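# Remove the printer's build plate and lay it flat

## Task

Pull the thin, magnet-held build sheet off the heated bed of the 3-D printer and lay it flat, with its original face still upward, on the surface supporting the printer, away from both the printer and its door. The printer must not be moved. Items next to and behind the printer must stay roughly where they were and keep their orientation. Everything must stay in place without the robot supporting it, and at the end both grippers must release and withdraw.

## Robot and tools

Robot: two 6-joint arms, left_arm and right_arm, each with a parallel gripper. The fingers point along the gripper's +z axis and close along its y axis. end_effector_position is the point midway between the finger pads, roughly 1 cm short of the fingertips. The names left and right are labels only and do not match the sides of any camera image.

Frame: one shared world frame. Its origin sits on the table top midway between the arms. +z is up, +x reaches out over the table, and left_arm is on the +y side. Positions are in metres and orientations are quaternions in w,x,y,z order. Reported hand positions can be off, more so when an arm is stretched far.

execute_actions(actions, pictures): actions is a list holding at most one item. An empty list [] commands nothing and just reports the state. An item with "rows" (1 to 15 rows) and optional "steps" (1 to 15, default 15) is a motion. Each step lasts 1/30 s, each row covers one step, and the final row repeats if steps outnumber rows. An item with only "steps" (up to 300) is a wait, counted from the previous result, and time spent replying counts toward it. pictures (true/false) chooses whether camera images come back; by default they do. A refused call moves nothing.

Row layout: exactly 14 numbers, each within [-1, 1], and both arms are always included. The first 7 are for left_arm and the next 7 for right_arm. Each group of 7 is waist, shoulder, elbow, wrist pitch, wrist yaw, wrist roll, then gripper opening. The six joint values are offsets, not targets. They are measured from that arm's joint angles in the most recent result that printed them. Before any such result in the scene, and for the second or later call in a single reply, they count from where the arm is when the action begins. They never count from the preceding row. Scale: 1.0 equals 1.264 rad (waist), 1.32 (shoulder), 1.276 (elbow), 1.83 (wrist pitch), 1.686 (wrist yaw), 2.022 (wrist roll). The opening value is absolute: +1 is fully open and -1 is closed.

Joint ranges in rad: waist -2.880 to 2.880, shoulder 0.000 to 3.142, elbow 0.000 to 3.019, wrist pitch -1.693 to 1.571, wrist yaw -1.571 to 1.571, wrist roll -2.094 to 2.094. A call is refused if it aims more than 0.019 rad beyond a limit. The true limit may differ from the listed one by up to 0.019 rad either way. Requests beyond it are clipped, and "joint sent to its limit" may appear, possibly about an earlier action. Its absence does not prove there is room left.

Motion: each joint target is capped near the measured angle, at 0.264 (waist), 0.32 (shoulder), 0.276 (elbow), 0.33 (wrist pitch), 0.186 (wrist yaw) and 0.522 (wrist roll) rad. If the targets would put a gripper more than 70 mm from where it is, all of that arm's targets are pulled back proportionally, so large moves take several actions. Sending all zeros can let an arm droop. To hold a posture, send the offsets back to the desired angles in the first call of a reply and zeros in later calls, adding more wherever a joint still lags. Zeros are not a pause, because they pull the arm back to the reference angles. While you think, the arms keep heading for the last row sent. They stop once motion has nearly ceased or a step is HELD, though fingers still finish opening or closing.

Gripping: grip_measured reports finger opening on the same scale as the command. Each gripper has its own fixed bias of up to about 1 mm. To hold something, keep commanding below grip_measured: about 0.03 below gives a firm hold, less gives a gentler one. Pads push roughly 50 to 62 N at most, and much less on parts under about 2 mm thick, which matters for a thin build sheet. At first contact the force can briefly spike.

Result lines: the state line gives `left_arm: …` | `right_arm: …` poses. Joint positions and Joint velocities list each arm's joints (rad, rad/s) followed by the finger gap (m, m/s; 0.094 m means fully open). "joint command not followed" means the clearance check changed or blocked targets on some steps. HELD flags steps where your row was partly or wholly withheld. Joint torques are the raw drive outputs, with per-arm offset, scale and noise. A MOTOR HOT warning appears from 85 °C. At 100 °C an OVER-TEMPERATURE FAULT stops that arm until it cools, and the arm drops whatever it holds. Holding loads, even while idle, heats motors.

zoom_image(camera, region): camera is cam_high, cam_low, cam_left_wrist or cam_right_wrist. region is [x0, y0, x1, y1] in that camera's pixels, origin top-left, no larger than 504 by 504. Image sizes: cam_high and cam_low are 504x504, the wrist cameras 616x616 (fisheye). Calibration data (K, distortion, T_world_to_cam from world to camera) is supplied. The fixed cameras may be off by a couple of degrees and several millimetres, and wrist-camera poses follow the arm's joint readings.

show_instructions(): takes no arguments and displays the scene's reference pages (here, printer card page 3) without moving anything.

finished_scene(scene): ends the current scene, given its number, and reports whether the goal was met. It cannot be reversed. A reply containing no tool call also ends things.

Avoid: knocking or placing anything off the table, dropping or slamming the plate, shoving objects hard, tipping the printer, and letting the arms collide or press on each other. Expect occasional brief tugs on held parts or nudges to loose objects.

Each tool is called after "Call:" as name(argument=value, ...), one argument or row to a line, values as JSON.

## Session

Call:
show_instructions(
)

Call:
execute_actions(
  actions=[],
)

Reference images for this scene: printer card page 3.

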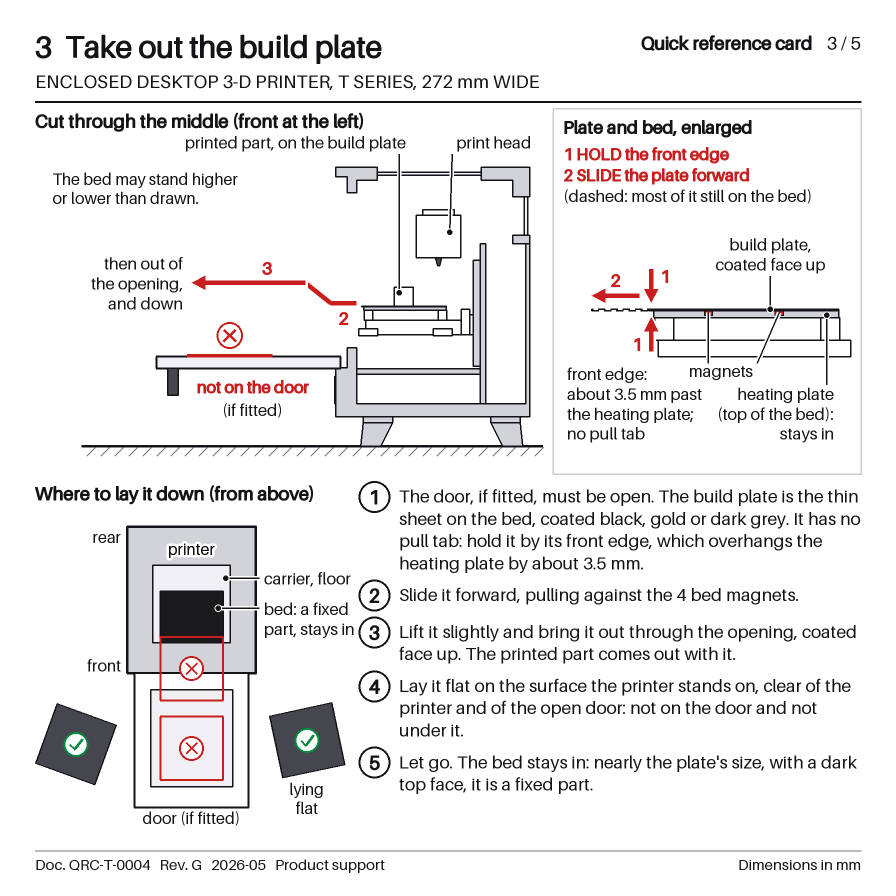

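Scene clock: 0.00 s of 4100.00 s.
left_arm: end_effector_position=(+0.5137, +0.2969, +0.5084) grip_measured=+1.000 end_effector_quat_wxyz=(+0.716, +0.007, +0.698, -0.003) | right_arm: end_effector_position=(+0.5168, -0.3079, +0.4935) grip_measured=+1.000 end_effector_quat_wxyz=(+0.707, +0.004, +0.707, -0.006)
Joint positions: left_arm=[-0.001  1.032  1.064 -0.007  0.013  0.005  0.094] | right_arm=[-0.014  1.04   1.046 -0.006  0.001 -0.003  0.094]
Joint velocities: left_arm=[ 0.005 -0.015 -0.007 -0.007  0.007  0.022  0.   ] | right_arm=[-0.015 -0.005  0.002 -0.012 -0.051 -0.037  0.   ]
Joint torques (N m, as the arm reports them, + toward a larger angle): no reading
Motor temperatures (°C, as the motors report them): left_arm=[27 25 25 27 27 24] | right_arm=[25 25 31 25 25 25]

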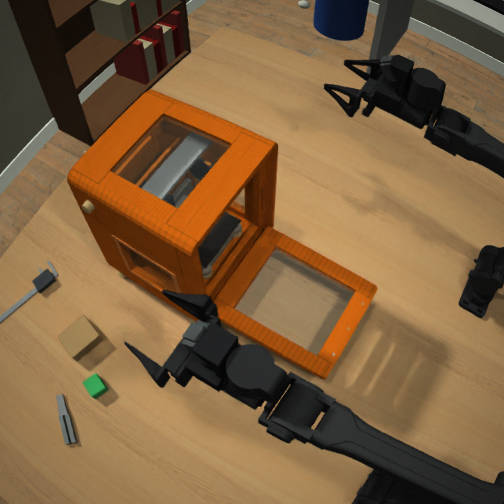

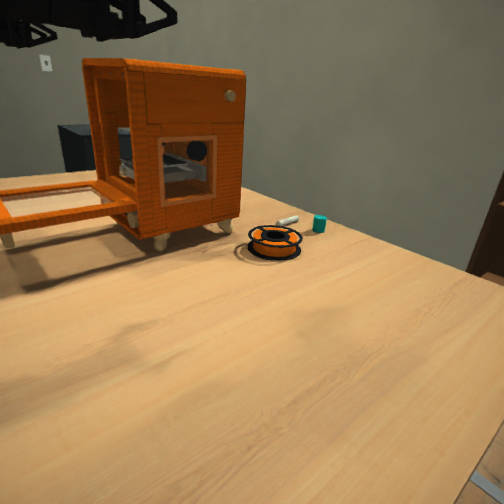

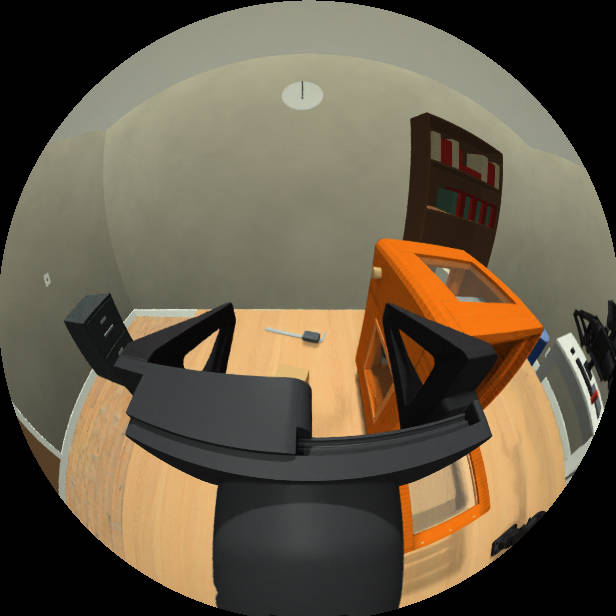

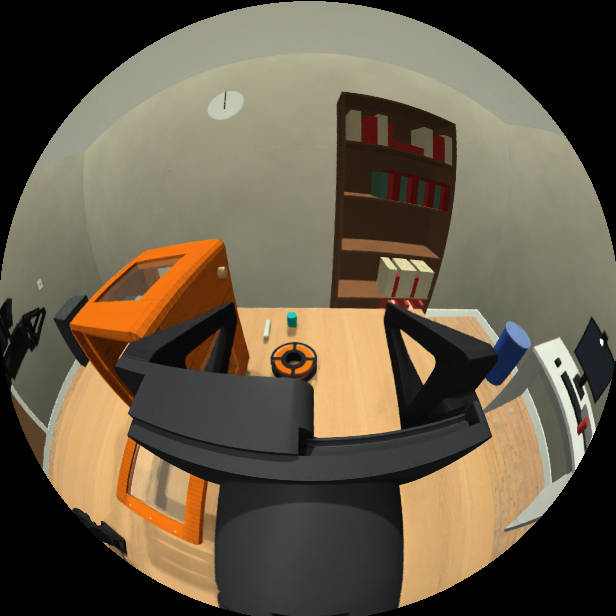

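Call:
execute_actions(
  actions=[
    {"rows":[[-0.01,0,-0.02,0.01,-0.01,0,0.3,0,0,0.01,0,0,0,1],[-0.03,0,-0.045,0.02,-0.02,0,0.3,0,0,0.01,0,0,0,1],[-0.06,0,-0.07,0.035,-0.04,0,0.3,0,0,0.01,0,0,0,1],[-0.1,0,-0.095,0.05,-0.07,0,0.3,0,0,0.01,0,0,0,1],[-0.15,0,-0.12,0.065,-0.1,0,0.3,0,0,0.01,0,0,0,1],[-0.2,0,-0.145,0.08,-0.14,0,0.3,0,0,0.01,0,0,0,1],[-0.25,0,-0.17,0.095,-0.18,0,0.3,0,0,0.01,0,0,0,1],[-0.3,0,-0.195,0.11,-0.22,0,0.3,0,0,0.01,0,0,0,1],[-0.35,0,-0.215,0.125,-0.26,0,0.3,0,0,0.01,0,0,0,1],[-0.4,0,-0.235,0.14,-0.3,0,0.3,0,0,0.01,0,0,0,1],[-0.45,0,-0.25,0.155,-0.34,0,0.3,0,0,0.01,0,0,0,1],[-0.49,0,-0.26,0.17,-0.37,0,0.3,0,0,0.01,0,0,0,1],[-0.52,0,-0.267,0.18,-0.395,0,0.3,0,0,0.01,0,0,0,1],[-0.545,0,-0.272,0.185,-0.415,0,0.3,0,0,0.01,0,0,0,1],[-0.558,0,-0.272,0.19,-0.428,0,0.3,0,0,0.01,0,0,0,1]]},
  ],
  pictures=false,
)

Call:
execute_actions(
  actions=[
    {"steps":8},
  ],
  pictures=false,
)

Call:
execute_actions(
  actions=[
    {"rows":[[0,0.015,0.02,0.025,0,0,0.3,0,0,0.01,0,0,0,1],[0,0.035,0.02,0.045,0,0,0.3,0,0,0.01,0,0,0,1],[0,0.06,0.02,0.065,0,0,0.3,0,0,0.01,0,0,0,1],[0,0.09,0.02,0.085,0,0,0.3,0,0,0.01,0,0,0,1],[0,0.12,0.02,0.105,0,0,0.3,0,0,0.01,0,0,0,1],[0,0.15,0.02,0.13,0,0,0.3,0,0,0.01,0,0,0,1],[0,0.18,0.02,0.15,0,0,0.3,0,0,0.01,0,0,0,1],[0,0.21,0.02,0.175,0,0,0.3,0,0,0.01,0,0,0,1],[0,0.24,0.02,0.195,0,0,0.3,0,0,0.01,0,0,0,1],[0,0.27,0.02,0.215,0,0,0.3,0,0,0.01,0,0,0,1],[0,0.295,0.02,0.235,0,0,0.3,0,0,0.01,0,0,0,1],[0,0.315,0.02,0.25,0,0,0.3,0,0,0.01,0,0,0,1],[0,0.33,0.02,0.26,0,0,0.3,0,0,0.01,0,0,0,1],[0,0.34,0.02,0.265,0,0,0.3,0,0,0.01,0,0,0,1],[0,0.345,0.02,0.265,0,0,0.3,0,0,0.01,0,0,0,1]]},
  ],
  pictures=false,
)

Call:
execute_actions(
  actions=[
    {"steps":12},
  ],
)

Call:
zoom_image(
  camera="cam_left_wrist",
  region=[200, 160, 420, 380],
)

Scene clock: 9.13 s of 4100.00 s.
left_arm: end_effector_position=(+0.4359, +0.1170, +0.3697) grip_measured=+0.302 end_effector_quat_wxyz=(+0.698, -0.008, +0.716, +0.025) | right_arm: end_effector_position=(+0.5168, -0.3079, +0.4935) grip_measured=+1.000 end_effector_quat_wxyz=(+0.707, +0.004, +0.707, -0.006)
Joint positions: left_arm=[-0.625  1.037  0.732  0.274 -0.672  0.005  0.061] | right_arm=[-0.014  1.04   1.046 -0.006  0.001 -0.003  0.094]
Joint velocities: left_arm=[-1.861  0.015 -0.462  0.647 -0.813 -0.022  0.   ] | right_arm=[ 0.015 -0.005 -0.002 -0.027 -0.022 -0.022  0.   ]
Joint torques (N m, as the arm reports them, + toward a larger angle): left_arm=[-0.09 -8.7   9.92  2.34 -0.24  0.03] | right_arm=[ 0.26 -6.84 10.27  1.22  0.17 -0.09]
Motor temperatures (°C, as the motors report them): left_arm=[27 25 28 27 27 24] | right_arm=[25 26 35 25 25 25]
Steps of this call (steps 1 to 90: nothing new was sent; then 5.63 s passed at rest; steps 91 to 105: all 15 steps of this action). Readings (joint positions):
91: left_arm=[-0.001 1.032 1.061 -0.006 0.007 0.005] | right_arm=[-0.014 1.040 1.046 -0.006 0.001 -0.003]
92: left_arm=[-0.003 1.032 1.054 0.002 -0.006 0.005] | right_arm=[-0.014 1.040 1.046 -0.006 0.001 -0.003]
94: left_arm=[-0.027 1.027 1.015 0.037 -0.071 0.005] | right_arm=[-0.014 1.040 1.046 -0.006 0.001 -0.003]
98: left_arm=[-0.188 1.028 0.900 0.107 -0.264 0.005] | right_arm=[-0.014 1.040 1.046 -0.006 0.001 -0.003]
105: the state above

Scene clock: 9.40 s of 4100.00 s.
left_arm: end_effector_position=(+0.4145, +0.0823, +0.3686) grip_measured=+0.302 end_effector_quat_wxyz=(+0.707, +0.009, +0.708, -0.004) | right_arm: end_effector_position=(+0.5168, -0.3079, +0.4935) grip_measured=+1.000 end_effector_quat_wxyz=(+0.707, +0.004, +0.707, -0.006)
Joint positions: left_arm=[-0.723  1.038  0.712  0.323 -0.705  0.005  0.061] | right_arm=[-0.014  1.04   1.046 -0.006  0.001 -0.003  0.094]
Joint velocities: left_arm=[ 0.181 -0.015  0.002  0.012 -0.007 -0.007 -0.001] | right_arm=[-0.005 -0.005 -0.002  0.007 -0.007 -0.007  0.   ]
Joint torques (N m, as the arm reports them, + toward a larger angle): left_arm=[-1.91 -8.91  9.25  2.42 -0.15  0.04] | right_arm=[ 0.23 -6.81 10.29  1.22  0.18 -0.09]
Motor temperatures (°C, as the motors report them): left_arm=[27 25 28 27 27 24] | right_arm=[25 26 35 25 25 25]
Steps of this call (steps 1 to 8: the robot went on to your last target). Readings (joint positions):
1: left_arm=[-0.679 1.038 0.720 0.291 -0.689 0.005] | right_arm=[-0.014 1.040 1.046 -0.006 0.001 -0.003]
2: left_arm=[-0.718 1.038 0.714 0.301 -0.694 0.005] | right_arm=[-0.014 1.040 1.046 -0.006 0.001 -0.003]
4: left_arm=[-0.745 1.038 0.712 0.314 -0.697 0.005] | right_arm=[-0.014 1.040 1.046 -0.006 0.001 -0.003]
8: the state above

Scene clock: 9.90 s of 4100.00 s.
left_arm: end_effector_position=(+0.4774, +0.0303, +0.2382) grip_measured=+0.302 end_effector_quat_wxyz=(+0.701, +0.012, +0.713, +0.003) | right_arm: end_effector_position=(+0.5168, -0.3079, +0.4935) grip_measured=+1.000 end_effector_quat_wxyz=(+0.707, +0.004, +0.707, -0.006)
Joint positions: left_arm=[-0.718  1.497  0.712  0.762 -0.705  0.005  0.061] | right_arm=[-0.014  1.04   1.046 -0.006  0.001 -0.003  0.094]
Joint velocities: left_arm=[-0.005  0.669 -0.002  0.281 -0.007 -0.051 -0.   ] | right_arm=[-0.015  0.015  0.002 -0.007  0.081  0.037  0.   ]
Joint torques (N m, as the arm reports them, + toward a larger angle): left_arm=[ -2.86 -18.01   8.84   2.62  -0.05   0.02] | right_arm=[ 0.24 -6.83 10.29  1.23  0.18 -0.09]
Motor temperatures (°C, as the motors report them): left_arm=[27 25 28 27 27 24] | right_arm=[25 26 35 25 25 25]
Steps of this call (steps 1 to 15: all 15 steps of this action). Readings (joint positions):
1: left_arm=[-0.719 1.038 0.712 0.329 -0.705 0.005] | right_arm=[-0.014 1.040 1.046 -0.006 0.001 -0.003]
2: left_arm=[-0.718 1.042 0.712 0.345 -0.705 0.005] | right_arm=[-0.014 1.040 1.046 -0.006 0.001 -0.003]
4: left_arm=[-0.718 1.067 0.712 0.404 -0.705 0.005] | right_arm=[-0.014 1.040 1.046 -0.006 0.001 -0.003]
8: left_arm=[-0.718 1.201 0.712 0.556 -0.705 0.005] | right_arm=[-0.014 1.040 1.046 -0.006 0.001 -0.003]
15: the state above

Scene clock: 10.30 s of 4100.00 s.
left_arm: end_effector_position=(+0.4782, +0.0296, +0.2403) grip_measured=+0.302 end_effector_quat_wxyz=(+0.707, +0.006, +0.707, -0.003) | right_arm: end_effector_position=(+0.5168, -0.3079, +0.4935) grip_measured=+1.000 end_effector_quat_wxyz=(+0.707, +0.004, +0.707, -0.006)
Joint positions: left_arm=[-0.718  1.506  0.712  0.793 -0.705  0.005  0.061] | right_arm=[-0.014  1.04   1.046 -0.006  0.001 -0.003  0.094]
Joint velocities: left_arm=[-0.015 -0.015 -0.012 -0.017  0.066 -0.022  0.   ] | right_arm=[-0.005  0.005 -0.007  0.002 -0.022  0.051  0.   ]
Joint torques (N m, as the arm reports them, + toward a larger angle): left_arm=[ -2.61 -14.54   8.88   2.23  -0.05   0.04] | right_arm=[ 0.24 -6.84 10.29  1.21  0.18 -0.09]
Motor temperatures (°C, as the motors report them): left_arm=[27 25 28 27 27 24] | right_arm=[25 26 35 25 25 25]
Steps of this call (steps 1 to 12: the robot went on to your last target). Readings (joint positions):
1: left_arm=[-0.718 1.516 0.712 0.768 -0.705 0.005] | right_arm=[-0.014 1.040 1.046 -0.006 0.001 -0.003]
2: left_arm=[-0.718 1.526 0.712 0.772 -0.705 0.005] | right_arm=[-0.014 1.040 1.046 -0.006 0.001 -0.003]
4: left_arm=[-0.718 1.527 0.712 0.779 -0.705 0.005] | right_arm=[-0.014 1.040 1.046 -0.006 0.001 -0.003]
8: left_arm=[-0.718 1.512 0.712 0.791 -0.705 0.005] | right_arm=[-0.014 1.040 1.046 -0.006 0.001 -0.003]
12: the state above
camera_calibration (this result's frames):
cam_left_wrist: T_world_to_cam=[[0.00795226, -0.999931, -0.00859127, 0.0268563], [-0.57328, 0.00248061, -0.819356, 0.477508], [0.819321, 0.0114409, -0.573221, -0.129563], [0, 0, 0, 1]] pos_world=[0.379686, 0.0271523, 0.317212]

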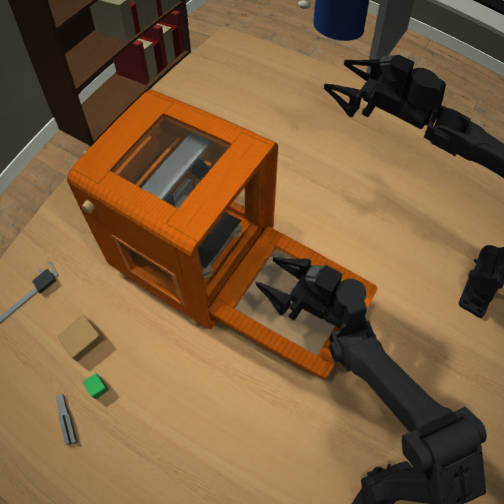

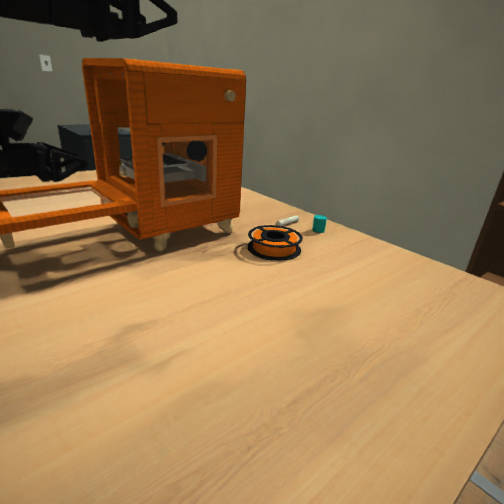

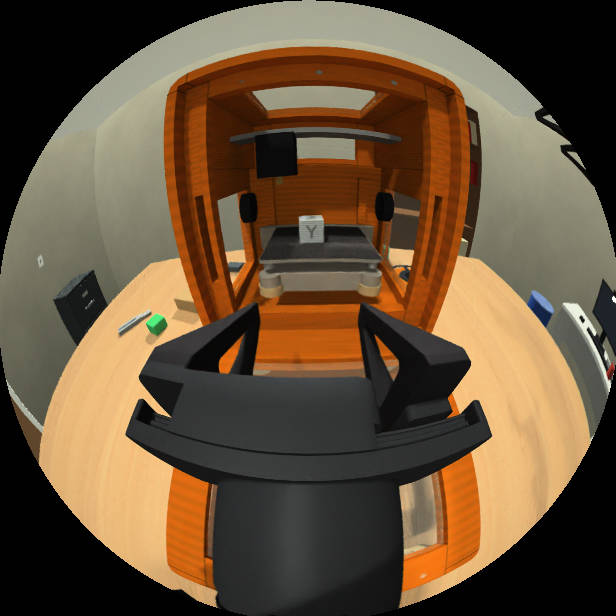

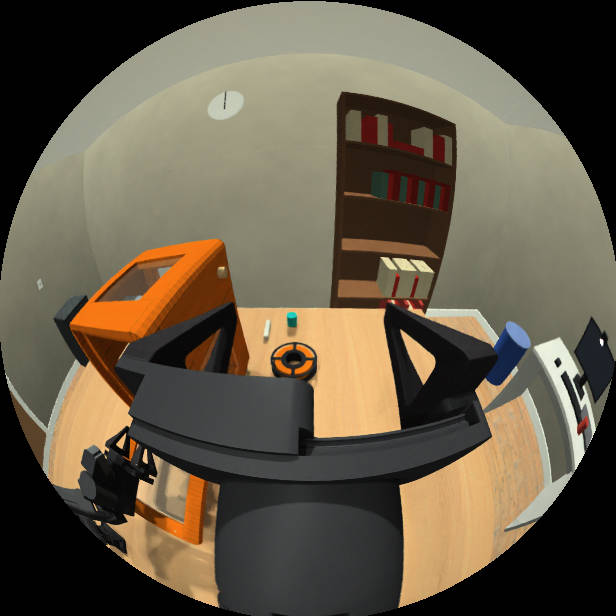

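Region (200, 160, 420, 380) of cam_left_wrist's 616x616 image, scaled by 2.291, with more detail than that image has.

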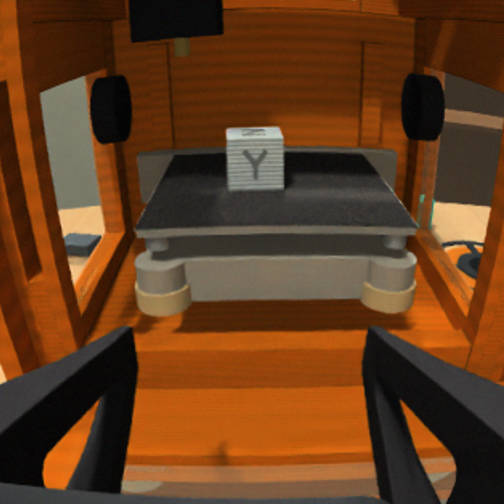

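Call:
execute_actions(
  actions=[
    {"rows":[[0.01,0.005,0.04,-0.01,0.005,0.1,-0.6,0,0,0.01,0,0,0,1],[0.016,0.012,0.054,-0.02,0.01,0.2,-0.6,0,0,0.01,0,0,0,1],[0.023,0.019,0.069,-0.031,0.016,0.3,-0.8,0,0,0.01,0,0,0,1],[0.03,0.026,0.084,-0.042,0.021,0.4,-0.8,0,0,0.01,0,0,0,1],[0.037,0.033,0.099,-0.053,0.027,0.5,-0.8,0,0,0.01,0,0,0,1],[0.044,0.041,0.114,-0.064,0.033,0.6,-0.8,0,0,0.01,0,0,0,1],[0.051,0.048,0.129,-0.075,0.038,0.742,-0.8,0,0,0.01,0,0,0,1],[0.058,0.055,0.144,-0.086,0.044,0.742,-0.8,0,0,0.01,0,0,0,1],[0.065,0.062,0.159,-0.097,0.05,0.742,-0.8,0,0,0.01,0,0,0,1],[0.072,0.07,0.174,-0.108,0.055,0.742,-0.8,0,0,0.01,0,0,0,1],[0.079,0.077,0.189,-0.119,0.061,0.742,-0.8,0,0,0.01,0,0,0,1],[0.086,0.084,0.204,-0.13,0.066,0.742,-0.8,0,0,0.01,0,0,0,1],[0.092,0.09,0.217,-0.138,0.071,0.742,-0.8,0,0,0.01,0,0,0,1],[0.096,0.094,0.227,-0.144,0.075,0.742,-0.8,0,0,0.01,0,0,0,1],[0.098,0.097,0.233,-0.148,0.077,0.742,-0.8,0,0,0.01,0,0,0,1]]},
  ],
  pictures=false,
)

Call:
execute_actions(
  actions=[
    {"steps":22},
  ],
)

Call:
zoom_image(
  camera="cam_left_wrist",
  region=[240, 170, 390, 390],
)

Scene clock: 15.30 s of 4100.00 s.
left_arm: end_effector_position=(+0.5628, +0.0209, +0.2415) grip_measured=-0.798 end_effector_quat_wxyz=(+0.531, +0.468, +0.576, +0.410) | right_arm: end_effector_position=(+0.5168, -0.3079, +0.4935) grip_measured=+1.000 end_effector_quat_wxyz=(+0.707, +0.004, +0.707, -0.006)
Joint positions: left_arm=[-0.611  1.614  0.942  0.551 -0.583  1.273  0.009] | right_arm=[-0.014  1.04   1.046 -0.006  0.001 -0.003  0.094]
Joint velocities: left_arm=[ 0.22   0.21   0.364 -0.369  0.081  1.443 -0.   ] | right_arm=[-0.005 -0.005 -0.002 -0.012 -0.051 -0.081  0.   ]
Joint torques (N m, as the arm reports them, + toward a larger angle): left_arm=[ -2.15 -15.99  10.91   1.5    0.02   0.05] | right_arm=[ 0.19 -6.86 10.29  1.23  0.17 -0.09]
Motor temperatures (°C, as the motors report them): left_arm=[27 25 28 27 27 24] | right_arm=[25 26 36 25 25 25]
Steps of this call (steps 1 to 30: the robot went on to your last target; steps 31 to 90: nothing new was sent; then 1.50 s passed at rest; steps 91 to 105: all 15 steps of this action). Readings (joint positions):
91: left_arm=[-0.718 1.506 0.712 0.791 -0.703 0.033] | right_arm=[-0.014 1.040 1.046 -0.006 0.001 -0.003]
92: left_arm=[-0.717 1.506 0.714 0.784 -0.698 0.095] | right_arm=[-0.014 1.040 1.046 -0.006 0.001 -0.003]
94: left_arm=[-0.711 1.511 0.730 0.755 -0.681 0.283] | right_arm=[-0.014 1.040 1.046 -0.006 0.001 -0.003]
98: left_arm=[-0.680 1.546 0.808 0.680 -0.642 0.673] | right_arm=[-0.014 1.040 1.046 -0.006 0.001 -0.003]
105: the state above

Scene clock: 16.03 s of 4100.00 s.
left_arm: end_effector_position=(+0.5720, +0.0257, +0.2389) grip_measured=-0.798 end_effector_quat_wxyz=(+0.474, +0.530, +0.526, +0.466) | right_arm: end_effector_position=(+0.5168, -0.3079, +0.4935) grip_measured=+1.000 end_effector_quat_wxyz=(+0.707, +0.004, +0.707, -0.006)
Joint positions: left_arm=[-0.595  1.627  0.961  0.528 -0.578  1.491  0.009] | right_arm=[-0.014  1.04   1.046 -0.006  0.001 -0.003  0.094]
Joint velocities: left_arm=[-0.005 -0.005 -0.012 -0.017  0.022  0.007  0.001] | right_arm=[-0.005 -0.005  0.002  0.002 -0.007 -0.095  0.   ]
Joint torques (N m, as the arm reports them, + toward a larger angle): left_arm=[ -2.34 -16.6   11.2    1.49   0.01   0.08] | right_arm=[ 0.26 -6.8  10.28  1.23  0.17 -0.09]
Motor temperatures (°C, as the motors report them): left_arm=[27 25 29 27 27 24] | right_arm=[25 26 36 25 25 25]
Steps of this call (steps 1 to 22: the robot went on to your last target). Readings (joint positions):
1: left_arm=[-0.604 1.621 0.953 0.542 -0.580 1.317] | right_arm=[-0.014 1.040 1.046 -0.006 0.001 -0.003]
2: left_arm=[-0.599 1.625 0.959 0.536 -0.580 1.352] | right_arm=[-0.014 1.040 1.046 -0.006 0.001 -0.003]
4: left_arm=[-0.595 1.627 0.961 0.531 -0.580 1.403] | right_arm=[-0.014 1.040 1.046 -0.006 0.001 -0.003]
8: left_arm=[-0.595 1.627 0.961 0.528 -0.578 1.456] | right_arm=[-0.014 1.040 1.046 -0.006 0.001 -0.003]
22: the state above
camera_calibration (this result's frames):
cam_left_wrist: T_world_to_cam=[[-0.0939994, -0.000433277, -0.995572, 0.290576], [-0.560489, 0.826492, 0.0525602, 0.29331], [0.82281, 0.562948, -0.0779327, -0.341674], [0, 0, 0, 1]] pos_world=[0.472844, -0.0499479, 0.247246]

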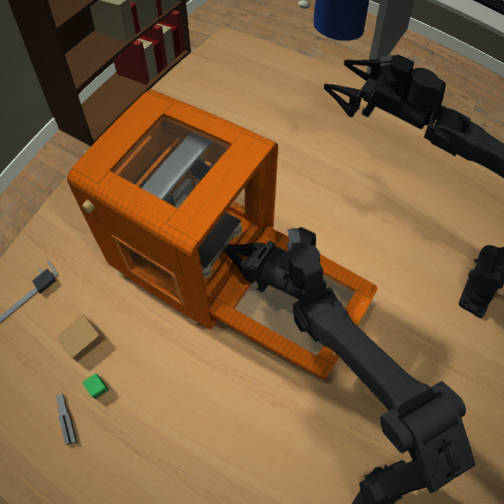

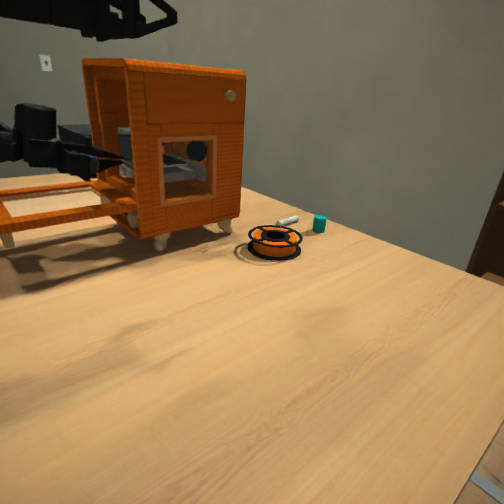

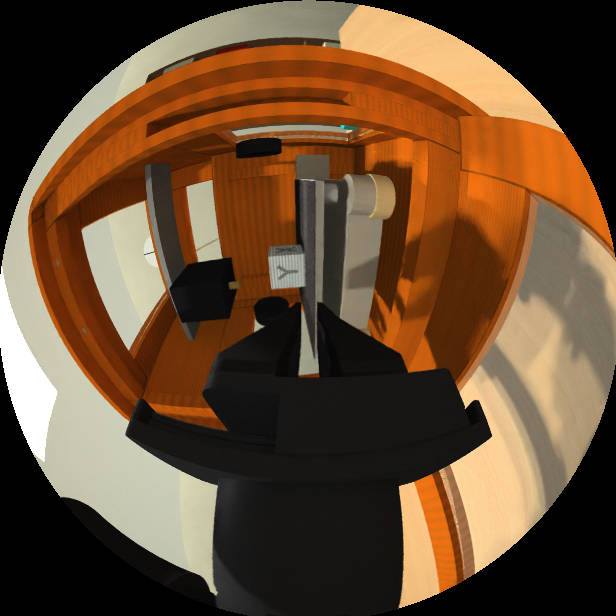

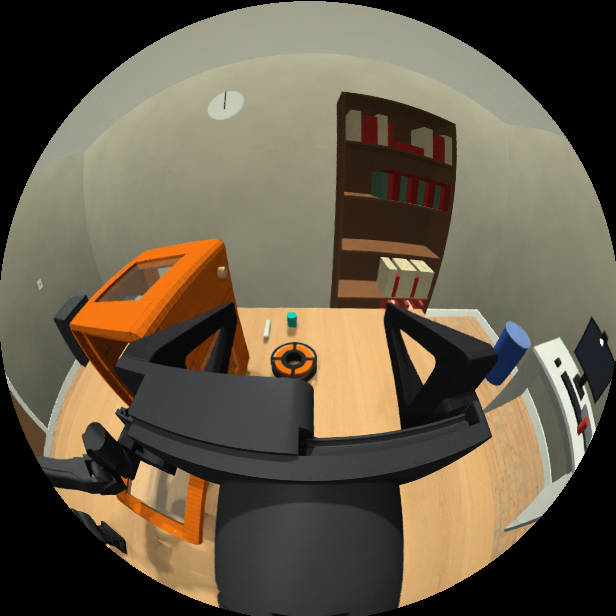

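Region (240, 170, 390, 390) of cam_left_wrist's 616x616 image, scaled by 2.291, with more detail than that image has; it fills the left 344 columns of this view, and the rest is white.

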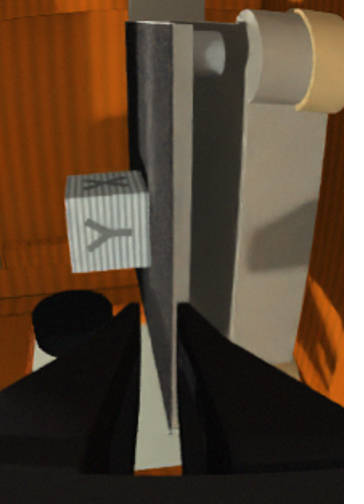

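Call:
execute_actions(
  actions=[
    {"rows":[[0,0.008,0.042,0,0,0,-0.87,0,0,0.01,0,0,0,1],[0,0.013,0.047,0,0,0,-0.87,0,0,0.01,0,0,0,1],[0,0.018,0.052,0,0,0,-0.87,0,0,0.01,0,0,0,1],[0,0.023,0.057,0,0,0,-0.87,0,0,0.01,0,0,0,1],[0,0.028,0.062,0,0,0,-0.87,0,0,0.01,0,0,0,1],[0,0.033,0.068,0,0,0,-0.87,0,0,0.01,0,0,0,1]]},
  ],
)

Call:
zoom_image(
  camera="cam_left_wrist",
  region=[270, 260, 350, 380],
)

Scene clock: 18.90 s of 4100.00 s.
left_arm: end_effector_position=(+0.5829, +0.0183, +0.2362) grip_measured=-0.868 end_effector_quat_wxyz=(+0.475, +0.530, +0.525, +0.467) | right_arm: end_effector_position=(+0.5168, -0.3079, +0.4935) grip_measured=+1.000 end_effector_quat_wxyz=(+0.707, +0.004, +0.707, -0.006)
Joint positions: left_arm=[-0.595  1.662  0.997  0.528 -0.578  1.492  0.006] | right_arm=[-0.014  1.04   1.046 -0.006  0.001 -0.003  0.094]
Joint velocities: left_arm=[-0.015  0.015 -0.002  0.012 -0.037  0.007 -0.   ] | right_arm=[-0.015 -0.015 -0.002 -0.002 -0.051  0.022  0.   ]
Joint torques (N m, as the arm reports them, + toward a larger angle): left_arm=[ -2.29 -17.1   11.42   1.71  -0.09  -0.05] | right_arm=[ 0.24 -6.87 10.29  1.21  0.18 -0.09]
Motor temperatures (°C, as the motors report them): left_arm=[27 25 29 27 27 24] | right_arm=[25 26 37 25 25 25]
Steps of this call (steps 1 to 15: the robot went on to your last target; steps 16 to 71: nothing new was sent; steps 72 to 86: all 15 steps of this action). Readings (joint positions):
72: left_arm=[-0.595 1.627 0.961 0.528 -0.578 1.492] | right_arm=[-0.014 1.040 1.046 -0.006 0.001 -0.003]
73: left_arm=[-0.595 1.627 0.962 0.528 -0.578 1.492] | right_arm=[-0.014 1.040 1.046 -0.006 0.001 -0.003]
75: left_arm=[-0.595 1.630 0.967 0.528 -0.578 1.492] | right_arm=[-0.014 1.040 1.046 -0.006 0.001 -0.003]
79: left_arm=[-0.595 1.652 0.992 0.528 -0.578 1.492] | right_arm=[-0.014 1.040 1.046 -0.006 0.001 -0.003]
86: the state above
camera_calibration (this result's frames):
cam_left_wrist: T_world_to_cam=[[-0.0930371, 0.000453416, -0.995663, 0.288331], [-0.560396, 0.826544, 0.0527411, 0.305635], [0.822983, 0.562872, -0.0766452, -0.347133], [0, 0, 0, 1]] pos_world=[0.483787, -0.0573605, 0.244354]

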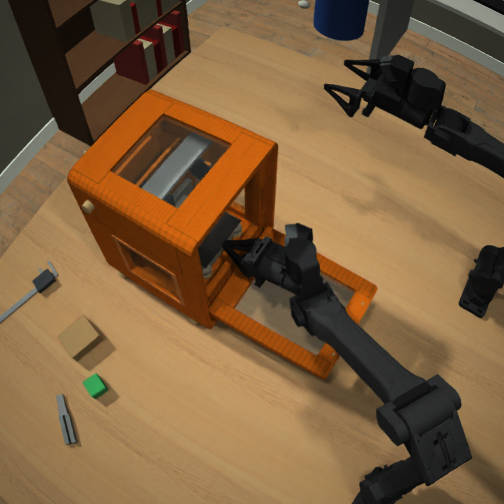

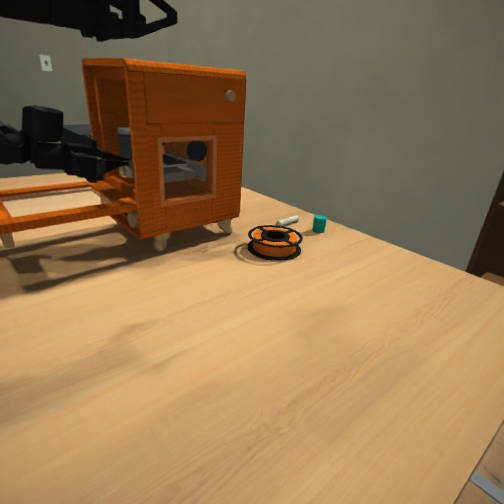

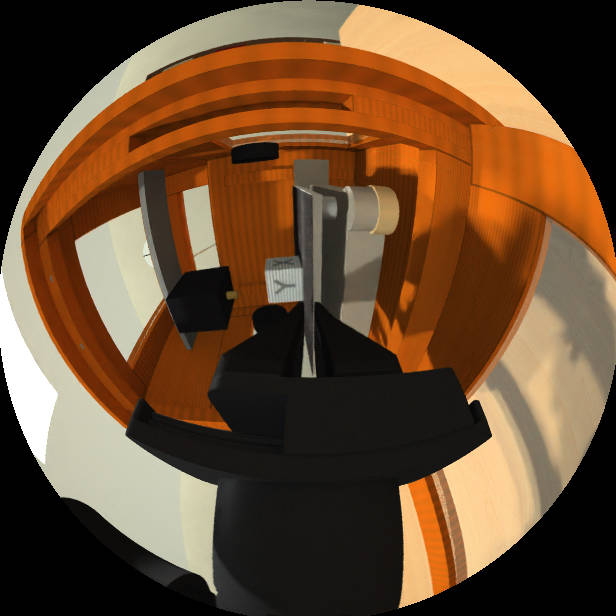

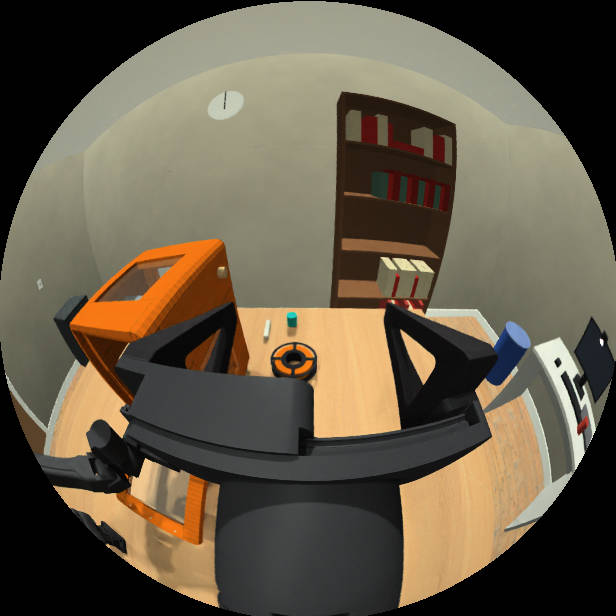

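Region (270, 260, 350, 380) of cam_left_wrist's 616x616 image, scaled by 4.200, with more detail than that image has.

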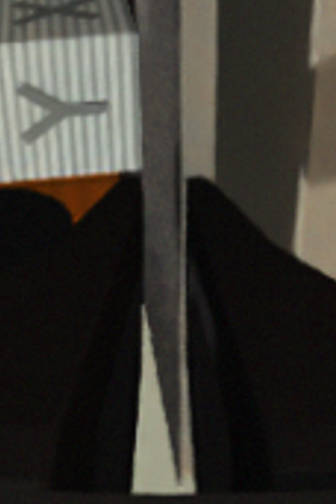

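Call:
execute_actions(
  actions=[
    {"rows":[[0,0,0.03,-0.0105,0,0,-0.87,0,0,0.01,0,0,0,1],[0,0,0.03,-0.0105,0,0,-0.87,0,0,0.01,0,0,0,1],[0,0,0.03,-0.0105,0,0,-0.87,0,0,0.01,0,0,0,1],[0.01,0,0.03,-0.0105,0.003,0,-0.87,0,0,0.01,0,0,0,1],[0.016,0,0.03,-0.0105,0.007,0,-0.87,0,0,0.01,0,0,0,1],[0.022,0,0.03,-0.0105,0.011,0,-0.87,0,0,0.01,0,0,0,1],[0.028,0,0.03,-0.0105,0.015,0,-0.87,0,0,0.01,0,0,0,1]]},
  ],
  pictures=false,
)

Call:
execute_actions(
  actions=[
    {"steps":5},
  ],
)

Call:
zoom_image(
  camera="cam_left_wrist",
  region=[270, 260, 350, 380],
)

Scene clock: 21.37 s of 4100.00 s.
left_arm: end_effector_position=(+0.5883, +0.0265, +0.2329) grip_measured=-0.868 end_effector_quat_wxyz=(+0.471, +0.535, +0.526, +0.464) | right_arm: end_effector_position=(+0.5168, -0.3079, +0.4935) grip_measured=+1.000 end_effector_quat_wxyz=(+0.707, +0.004, +0.707, -0.006)
Joint positions: left_arm=[-0.574  1.662  0.997  0.514 -0.553  1.492  0.006] | right_arm=[-0.014  1.04   1.046 -0.006  0.001 -0.003  0.094]
Joint velocities: left_arm=[-0.005 -0.015 -0.027 -0.002 -0.022 -0.022  0.   ] | right_arm=[-0.005 -0.015 -0.007 -0.002 -0.051 -0.022  0.   ]
Joint torques (N m, as the arm reports them, + toward a larger angle): left_arm=[ -1.49 -17.66  10.39   1.47  -0.06  -0.04] | right_arm=[ 0.19 -6.84 10.3   1.22  0.18 -0.09]
Motor temperatures (°C, as the motors report them): left_arm=[27 26 29 27 27 24] | right_arm=[25 26 37 25 25 25]
Steps of this call (steps 1 to 15: the robot went on to your last target; steps 16 to 59: nothing new was sent; steps 60 to 74: all 15 steps of this action). Readings (joint positions):
60: left_arm=[-0.595 1.662 0.997 0.526 -0.578 1.492] | right_arm=[-0.014 1.040 1.046 -0.006 0.001 -0.003]
61: left_arm=[-0.595 1.662 0.997 0.522 -0.578 1.492] | right_arm=[-0.014 1.040 1.046 -0.006 0.001 -0.003]
63: left_arm=[-0.595 1.662 0.997 0.517 -0.578 1.492] | right_arm=[-0.014 1.040 1.046 -0.006 0.001 -0.003]
67: left_arm=[-0.587 1.662 0.997 0.515 -0.557 1.492] | right_arm=[-0.014 1.040 1.046 -0.006 0.001 -0.003]
74: the state above

Scene clock: 21.53 s of 4100.00 s.
left_arm: end_effector_position=(+0.5883, +0.0265, +0.2329) grip_measured=-0.868 end_effector_quat_wxyz=(+0.471, +0.535, +0.526, +0.464) | right_arm: end_effector_position=(+0.5168, -0.3079, +0.4935) grip_measured=+1.000 end_effector_quat_wxyz=(+0.707, +0.004, +0.707, -0.006)
Joint positions: left_arm=[-0.574  1.662  0.997  0.514 -0.553  1.492  0.006] | right_arm=[-0.014  1.04   1.046 -0.006  0.001 -0.003  0.094]
Joint velocities: left_arm=[ 0.015 -0.005  0.027  0.007 -0.051 -0.037  0.   ] | right_arm=[ 0.015 -0.005 -0.017  0.012 -0.007  0.022  0.   ]
Joint torques (N m, as the arm reports them, + toward a larger angle): left_arm=[ -1.49 -17.94  10.51   1.5   -0.08  -0.04] | right_arm=[ 0.25 -6.9  10.28  1.22  0.18 -0.09]
Motor temperatures (°C, as the motors report them): left_arm=[27 26 29 27 27 24] | right_arm=[25 26 37 25 25 25]
Steps of this call (steps 1 to 5: the robot went on to your last target). Readings (joint positions):
1: left_arm=[-0.574 1.662 0.997 0.514 -0.553 1.492] | right_arm=[-0.014 1.040 1.046 -0.006 0.001 -0.003]
2: left_arm=[-0.574 1.662 0.997 0.514 -0.553 1.492] | right_arm=[-0.014 1.040 1.046 -0.006 0.001 -0.003]
4: left_arm=[-0.574 1.662 0.997 0.514 -0.553 1.492] | right_arm=[-0.014 1.040 1.046 -0.006 0.001 -0.003]
5: the state above
camera_calibration (this result's frames):
cam_left_wrist: T_world_to_cam=[[-0.106393, 0.00540585, -0.994309, 0.292942], [-0.556351, 0.828476, 0.0640347, 0.296968], [0.824108, 0.559998, -0.0851362, -0.355031], [0, 0, 0, 1]] pos_world=[0.488969, -0.0487978, 0.242033]

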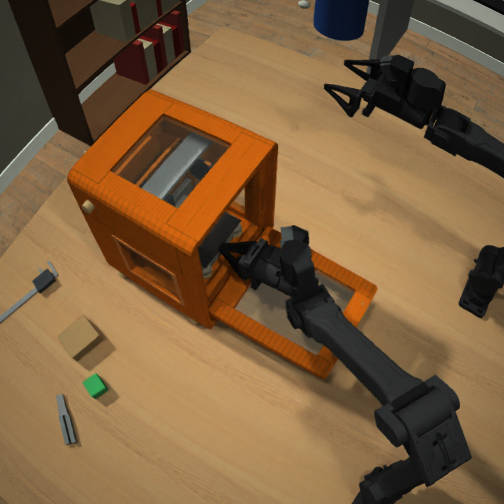

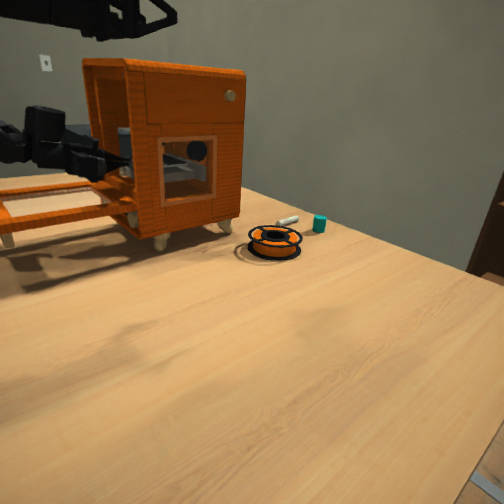

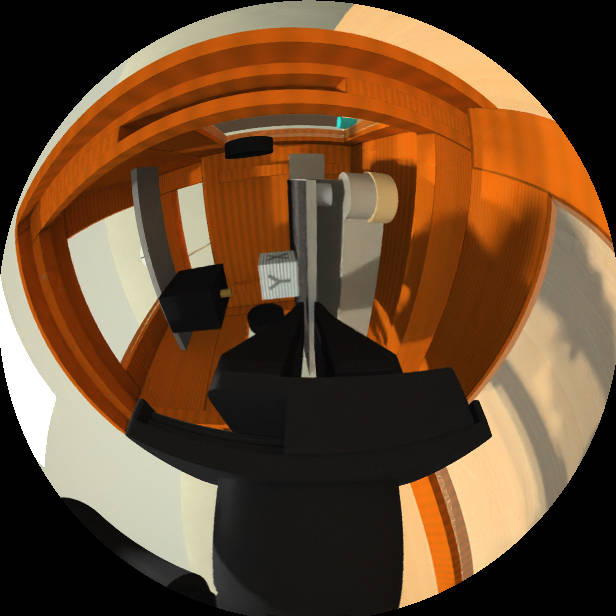

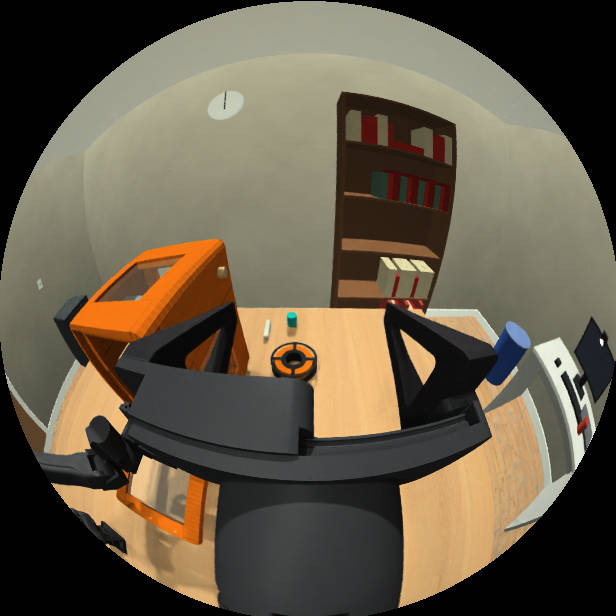

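Region (270, 260, 350, 380) of cam_left_wrist's 616x616 image, scaled by 4.200, with more detail than that image has.

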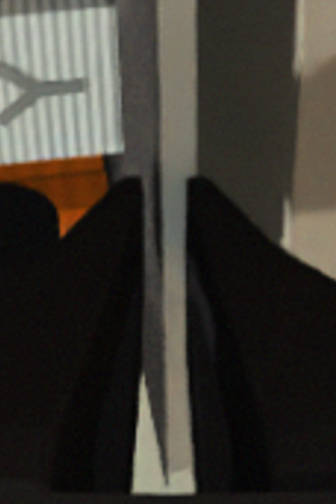

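Likely butted. Close.

Call:
execute_actions(
  actions=[
    {"rows":[[0,0,0.03,0,0,0,-0.91,0,0,0.01,0,0,0,1],[0,0,0.03,0,0,0,-0.94,0,0,0.01,0,0,0,1],[0,0,0.03,0,0,0,-0.97,0,0,0.01,0,0,0,1],[0,0,0.03,0,0,0,-1,0,0,0.01,0,0,0,1]],"steps":10},
  ],
  pictures=false,
)

Scene clock: 23.03 s of 4100.00 s.
left_arm: end_effector_position=(+0.5878, +0.0261, +0.2334) grip_measured=-0.992 end_effector_quat_wxyz=(+0.471, +0.535, +0.527, +0.464) | right_arm: end_effector_position=(+0.5168, -0.3079, +0.4935) grip_measured=+1.000 end_effector_quat_wxyz=(+0.707, +0.004, +0.707, -0.006)
Joint positions: left_arm=[-0.576  1.661  0.997  0.514 -0.556  1.492  0.   ] | right_arm=[-0.014  1.04   1.046 -0.006  0.001 -0.003  0.094]
Joint velocities: left_arm=[-0.015 -0.005  0.022 -0.007 -0.051 -0.066 -0.001] | right_arm=[-0.015 -0.024  0.002  0.002 -0.037 -0.007  0.   ]
Joint torques (N m, as the arm reports them, + toward a larger angle): left_arm=[ -2.29 -17.71  10.47   1.73  -0.02  -0.03] | right_arm=[ 0.26 -6.86 10.3   1.22  0.17 -0.1 ]
Motor temperatures (°C, as the motors report them): left_arm=[27 26 30 27 27 24] | right_arm=[25 26 38 25 25 25]
Steps of this call (steps 1 to 15: the robot went on to your last target; steps 16 to 35: nothing new was sent; steps 36 to 45: all 10 steps of this action). Readings (joint positions):
36: left_arm=[-0.575 1.662 0.997 0.514 -0.553 1.492] | right_arm=[-0.014 1.040 1.046 -0.006 0.001 -0.003]
37: left_arm=[-0.575 1.662 0.997 0.514 -0.554 1.492] | right_arm=[-0.014 1.040 1.046 -0.006 0.001 -0.003]
39: left_arm=[-0.575 1.661 0.997 0.514 -0.555 1.492] | right_arm=[-0.014 1.040 1.046 -0.006 0.001 -0.003]
43: left_arm=[-0.576 1.661 0.997 0.514 -0.556 1.492] | right_arm=[-0.014 1.040 1.046 -0.006 0.001 -0.003]
45: the state above

Call:
execute_actions(
  actions=[
    {"rows":[[-0.008,-0.014,0,0.007,-0.002,0,-1,0,0,0.01,0,0,0,1],[-0.01,-0.018,-0.005,0.008,-0.003,0,-1,0,0,0.01,0,0,0,1],[-0.012,-0.021,-0.01,0.009,-0.005,0,-1,0,0,0.01,0,0,0,1],[-0.014,-0.025,-0.015,0.01,-0.006,0,-1,0,0,0.01,0,0,0,1],[-0.016,-0.029,-0.02,0.011,-0.008,0,-1,0,0,0.01,0,0,0,1],[-0.018,-0.033,-0.025,0.012,-0.009,0,-1,0,0,0.01,0,0,0,1],[-0.02,-0.036,-0.03,0.013,-0.011,0,-1,0,0,0.01,0,0,0,1],[-0.023,-0.04,-0.035,0.014,-0.013,0,-1,0,0,0.01,0,0,0,1],[-0.025,-0.044,-0.04,0.015,-0.014,0,-1,0,0,0.01,0,0,0,1],[-0.027,-0.047,-0.045,0.016,-0.016,0,-1,0,0,0.01,0,0,0,1],[-0.029,-0.051,-0.05,0.017,-0.018,0,-1,0,0,0.01,0,0,0,1],[-0.031,-0.055,-0.055,0.018,-0.019,0,-1,0,0,0.01,0,0,0,1],[-0.034,-0.059,-0.06,0.019,-0.021,0,-1,0,0,0.01,0,0,0,1]]},
  ],
  pictures=false,
)

Call:
execute_actions(
  actions=[
    {"steps":10},
  ],
)

Scene clock: 25.87 s of 4100.00 s.
left_arm: end_effector_position=(+0.5589, +0.0283, +0.2332) grip_measured=-0.993 end_effector_quat_wxyz=(+0.469, +0.536, +0.526, +0.466) | right_arm: end_effector_position=(+0.5168, -0.3079, +0.4935) grip_measured=+1.000 end_effector_quat_wxyz=(+0.707, +0.004, +0.707, -0.006)
Joint positions: left_arm=[-0.606  1.605  0.924  0.528 -0.588  1.492  0.   ] | right_arm=[-0.014  1.04   1.046 -0.006  0.001 -0.003  0.094]
Joint velocities: left_arm=[-0.112 -0.083 -0.076  0.002 -0.037 -0.066  0.   ] | right_arm=[-0.005 -0.005  0.002  0.002 -0.066  0.051  0.   ]
Joint torques (N m, as the arm reports them, + toward a larger angle): left_arm=[ -2.62 -18.2    7.75   2.51  -0.21  -0.03] | right_arm=[ 0.24 -6.82 10.29  1.23  0.18 -0.1 ]
Motor temperatures (°C, as the motors report them): left_arm=[27 26 30 27 27 24] | right_arm=[25 26 38 25 25 25]
Steps of this call (steps 1 to 15: the robot went on to your last target; steps 16 to 70: nothing new was sent; steps 71 to 85: all 15 steps of this action). Readings (joint positions):
71: left_arm=[-0.576 1.660 0.997 0.514 -0.557 1.492] | right_arm=[-0.014 1.040 1.046 -0.006 0.001 -0.003]
72: left_arm=[-0.577 1.660 0.997 0.514 -0.557 1.492] | right_arm=[-0.014 1.040 1.046 -0.006 0.001 -0.003]
74: left_arm=[-0.577 1.659 0.995 0.515 -0.558 1.492] | right_arm=[-0.014 1.040 1.046 -0.006 0.001 -0.003]
78: left_arm=[-0.578 1.653 0.984 0.523 -0.566 1.492] | right_arm=[-0.014 1.040 1.046 -0.006 0.001 -0.003]
85: the state above

Scene clock: 26.20 s of 4100.00 s.
left_arm: end_effector_position=(+0.5568, +0.0256, +0.2338) grip_measured=-0.993 end_effector_quat_wxyz=(+0.470, +0.537, +0.524, +0.465) | right_arm: end_effector_position=(+0.5168, -0.3079, +0.4935) grip_measured=+1.000 end_effector_quat_wxyz=(+0.707, +0.004, +0.707, -0.006)
Joint positions: left_arm=[-0.612  1.603  0.923  0.529 -0.589  1.492  0.   ] | right_arm=[-0.014  1.04   1.046 -0.006  0.001 -0.003  0.094]
Joint velocities: left_arm=[-0.005 -0.015 -0.012  0.002 -0.066  0.037 -0.   ] | right_arm=[ 0.015 -0.005 -0.017  0.007  0.007  0.007  0.   ]
Joint torques (N m, as the arm reports them, + toward a larger angle): left_arm=[ -2.78 -18.6    7.43   2.52  -0.17  -0.03] | right_arm=[ 0.22 -6.87 10.29  1.23  0.17 -0.1 ]
Motor temperatures (°C, as the motors report them): left_arm=[27 26 30 27 27 24] | right_arm=[25 26 38 25 25 25]
Steps of this call (steps 1 to 10: the robot went on to your last target). Readings (joint positions):
1: left_arm=[-0.608 1.603 0.923 0.528 -0.588 1.492] | right_arm=[-0.014 1.040 1.046 -0.006 0.001 -0.003]
2: left_arm=[-0.611 1.603 0.923 0.528 -0.588 1.492] | right_arm=[-0.014 1.040 1.046 -0.006 0.001 -0.003]
4: left_arm=[-0.612 1.603 0.923 0.529 -0.588 1.492] | right_arm=[-0.014 1.040 1.046 -0.006 0.001 -0.003]
8: left_arm=[-0.612 1.603 0.923 0.529 -0.589 1.492] | right_arm=[-0.014 1.040 1.046 -0.006 0.001 -0.003]
10: the state above
camera_calibration (this result's frames):
cam_left_wrist: T_world_to_cam=[[-0.10436, 0.0106751, -0.994482, 0.28932], [-0.55457, 0.829427, 0.0670996, 0.278362], [0.825567, 0.558513, -0.0806391, -0.3303], [0, 0, 0, 1]] pos_world=[0.45725, -0.0494929, 0.24241]

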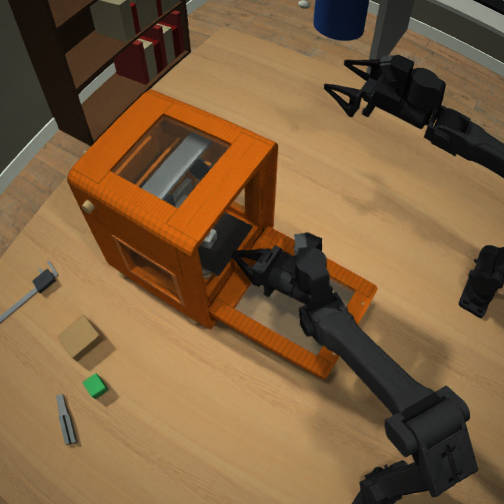

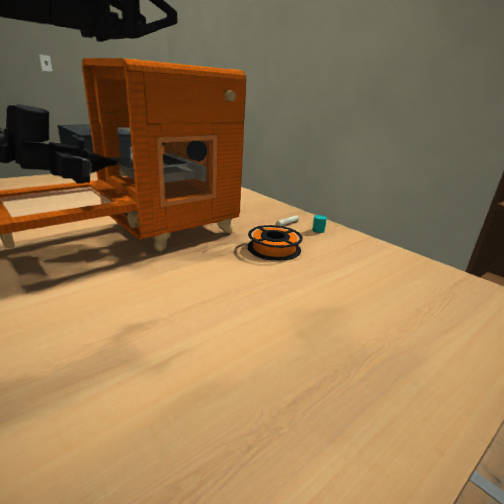

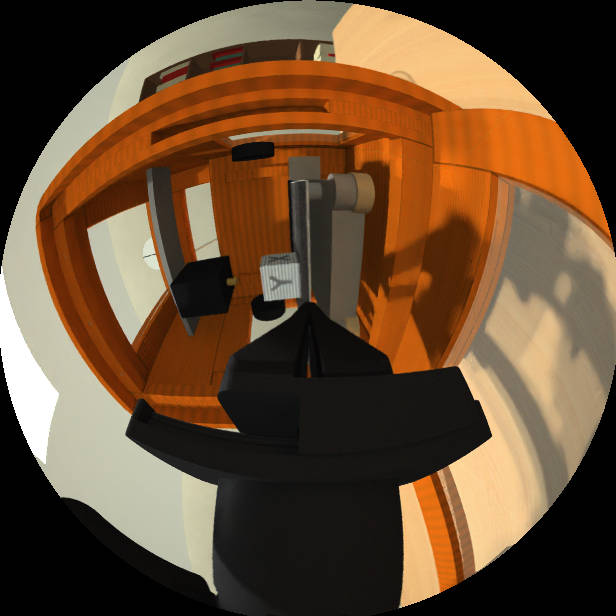

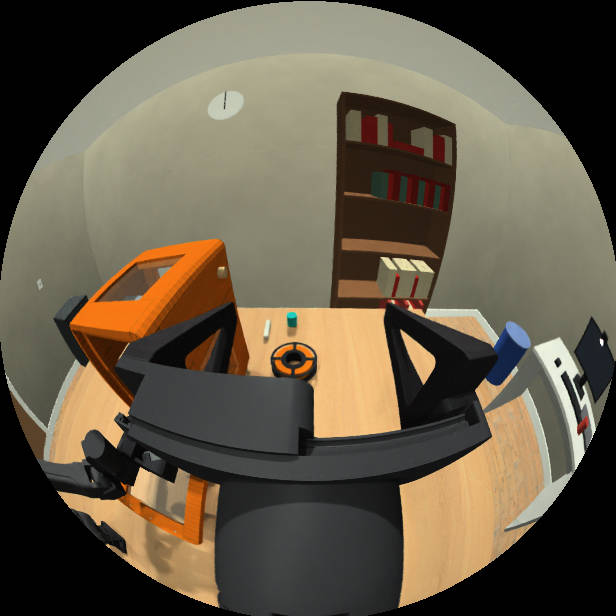

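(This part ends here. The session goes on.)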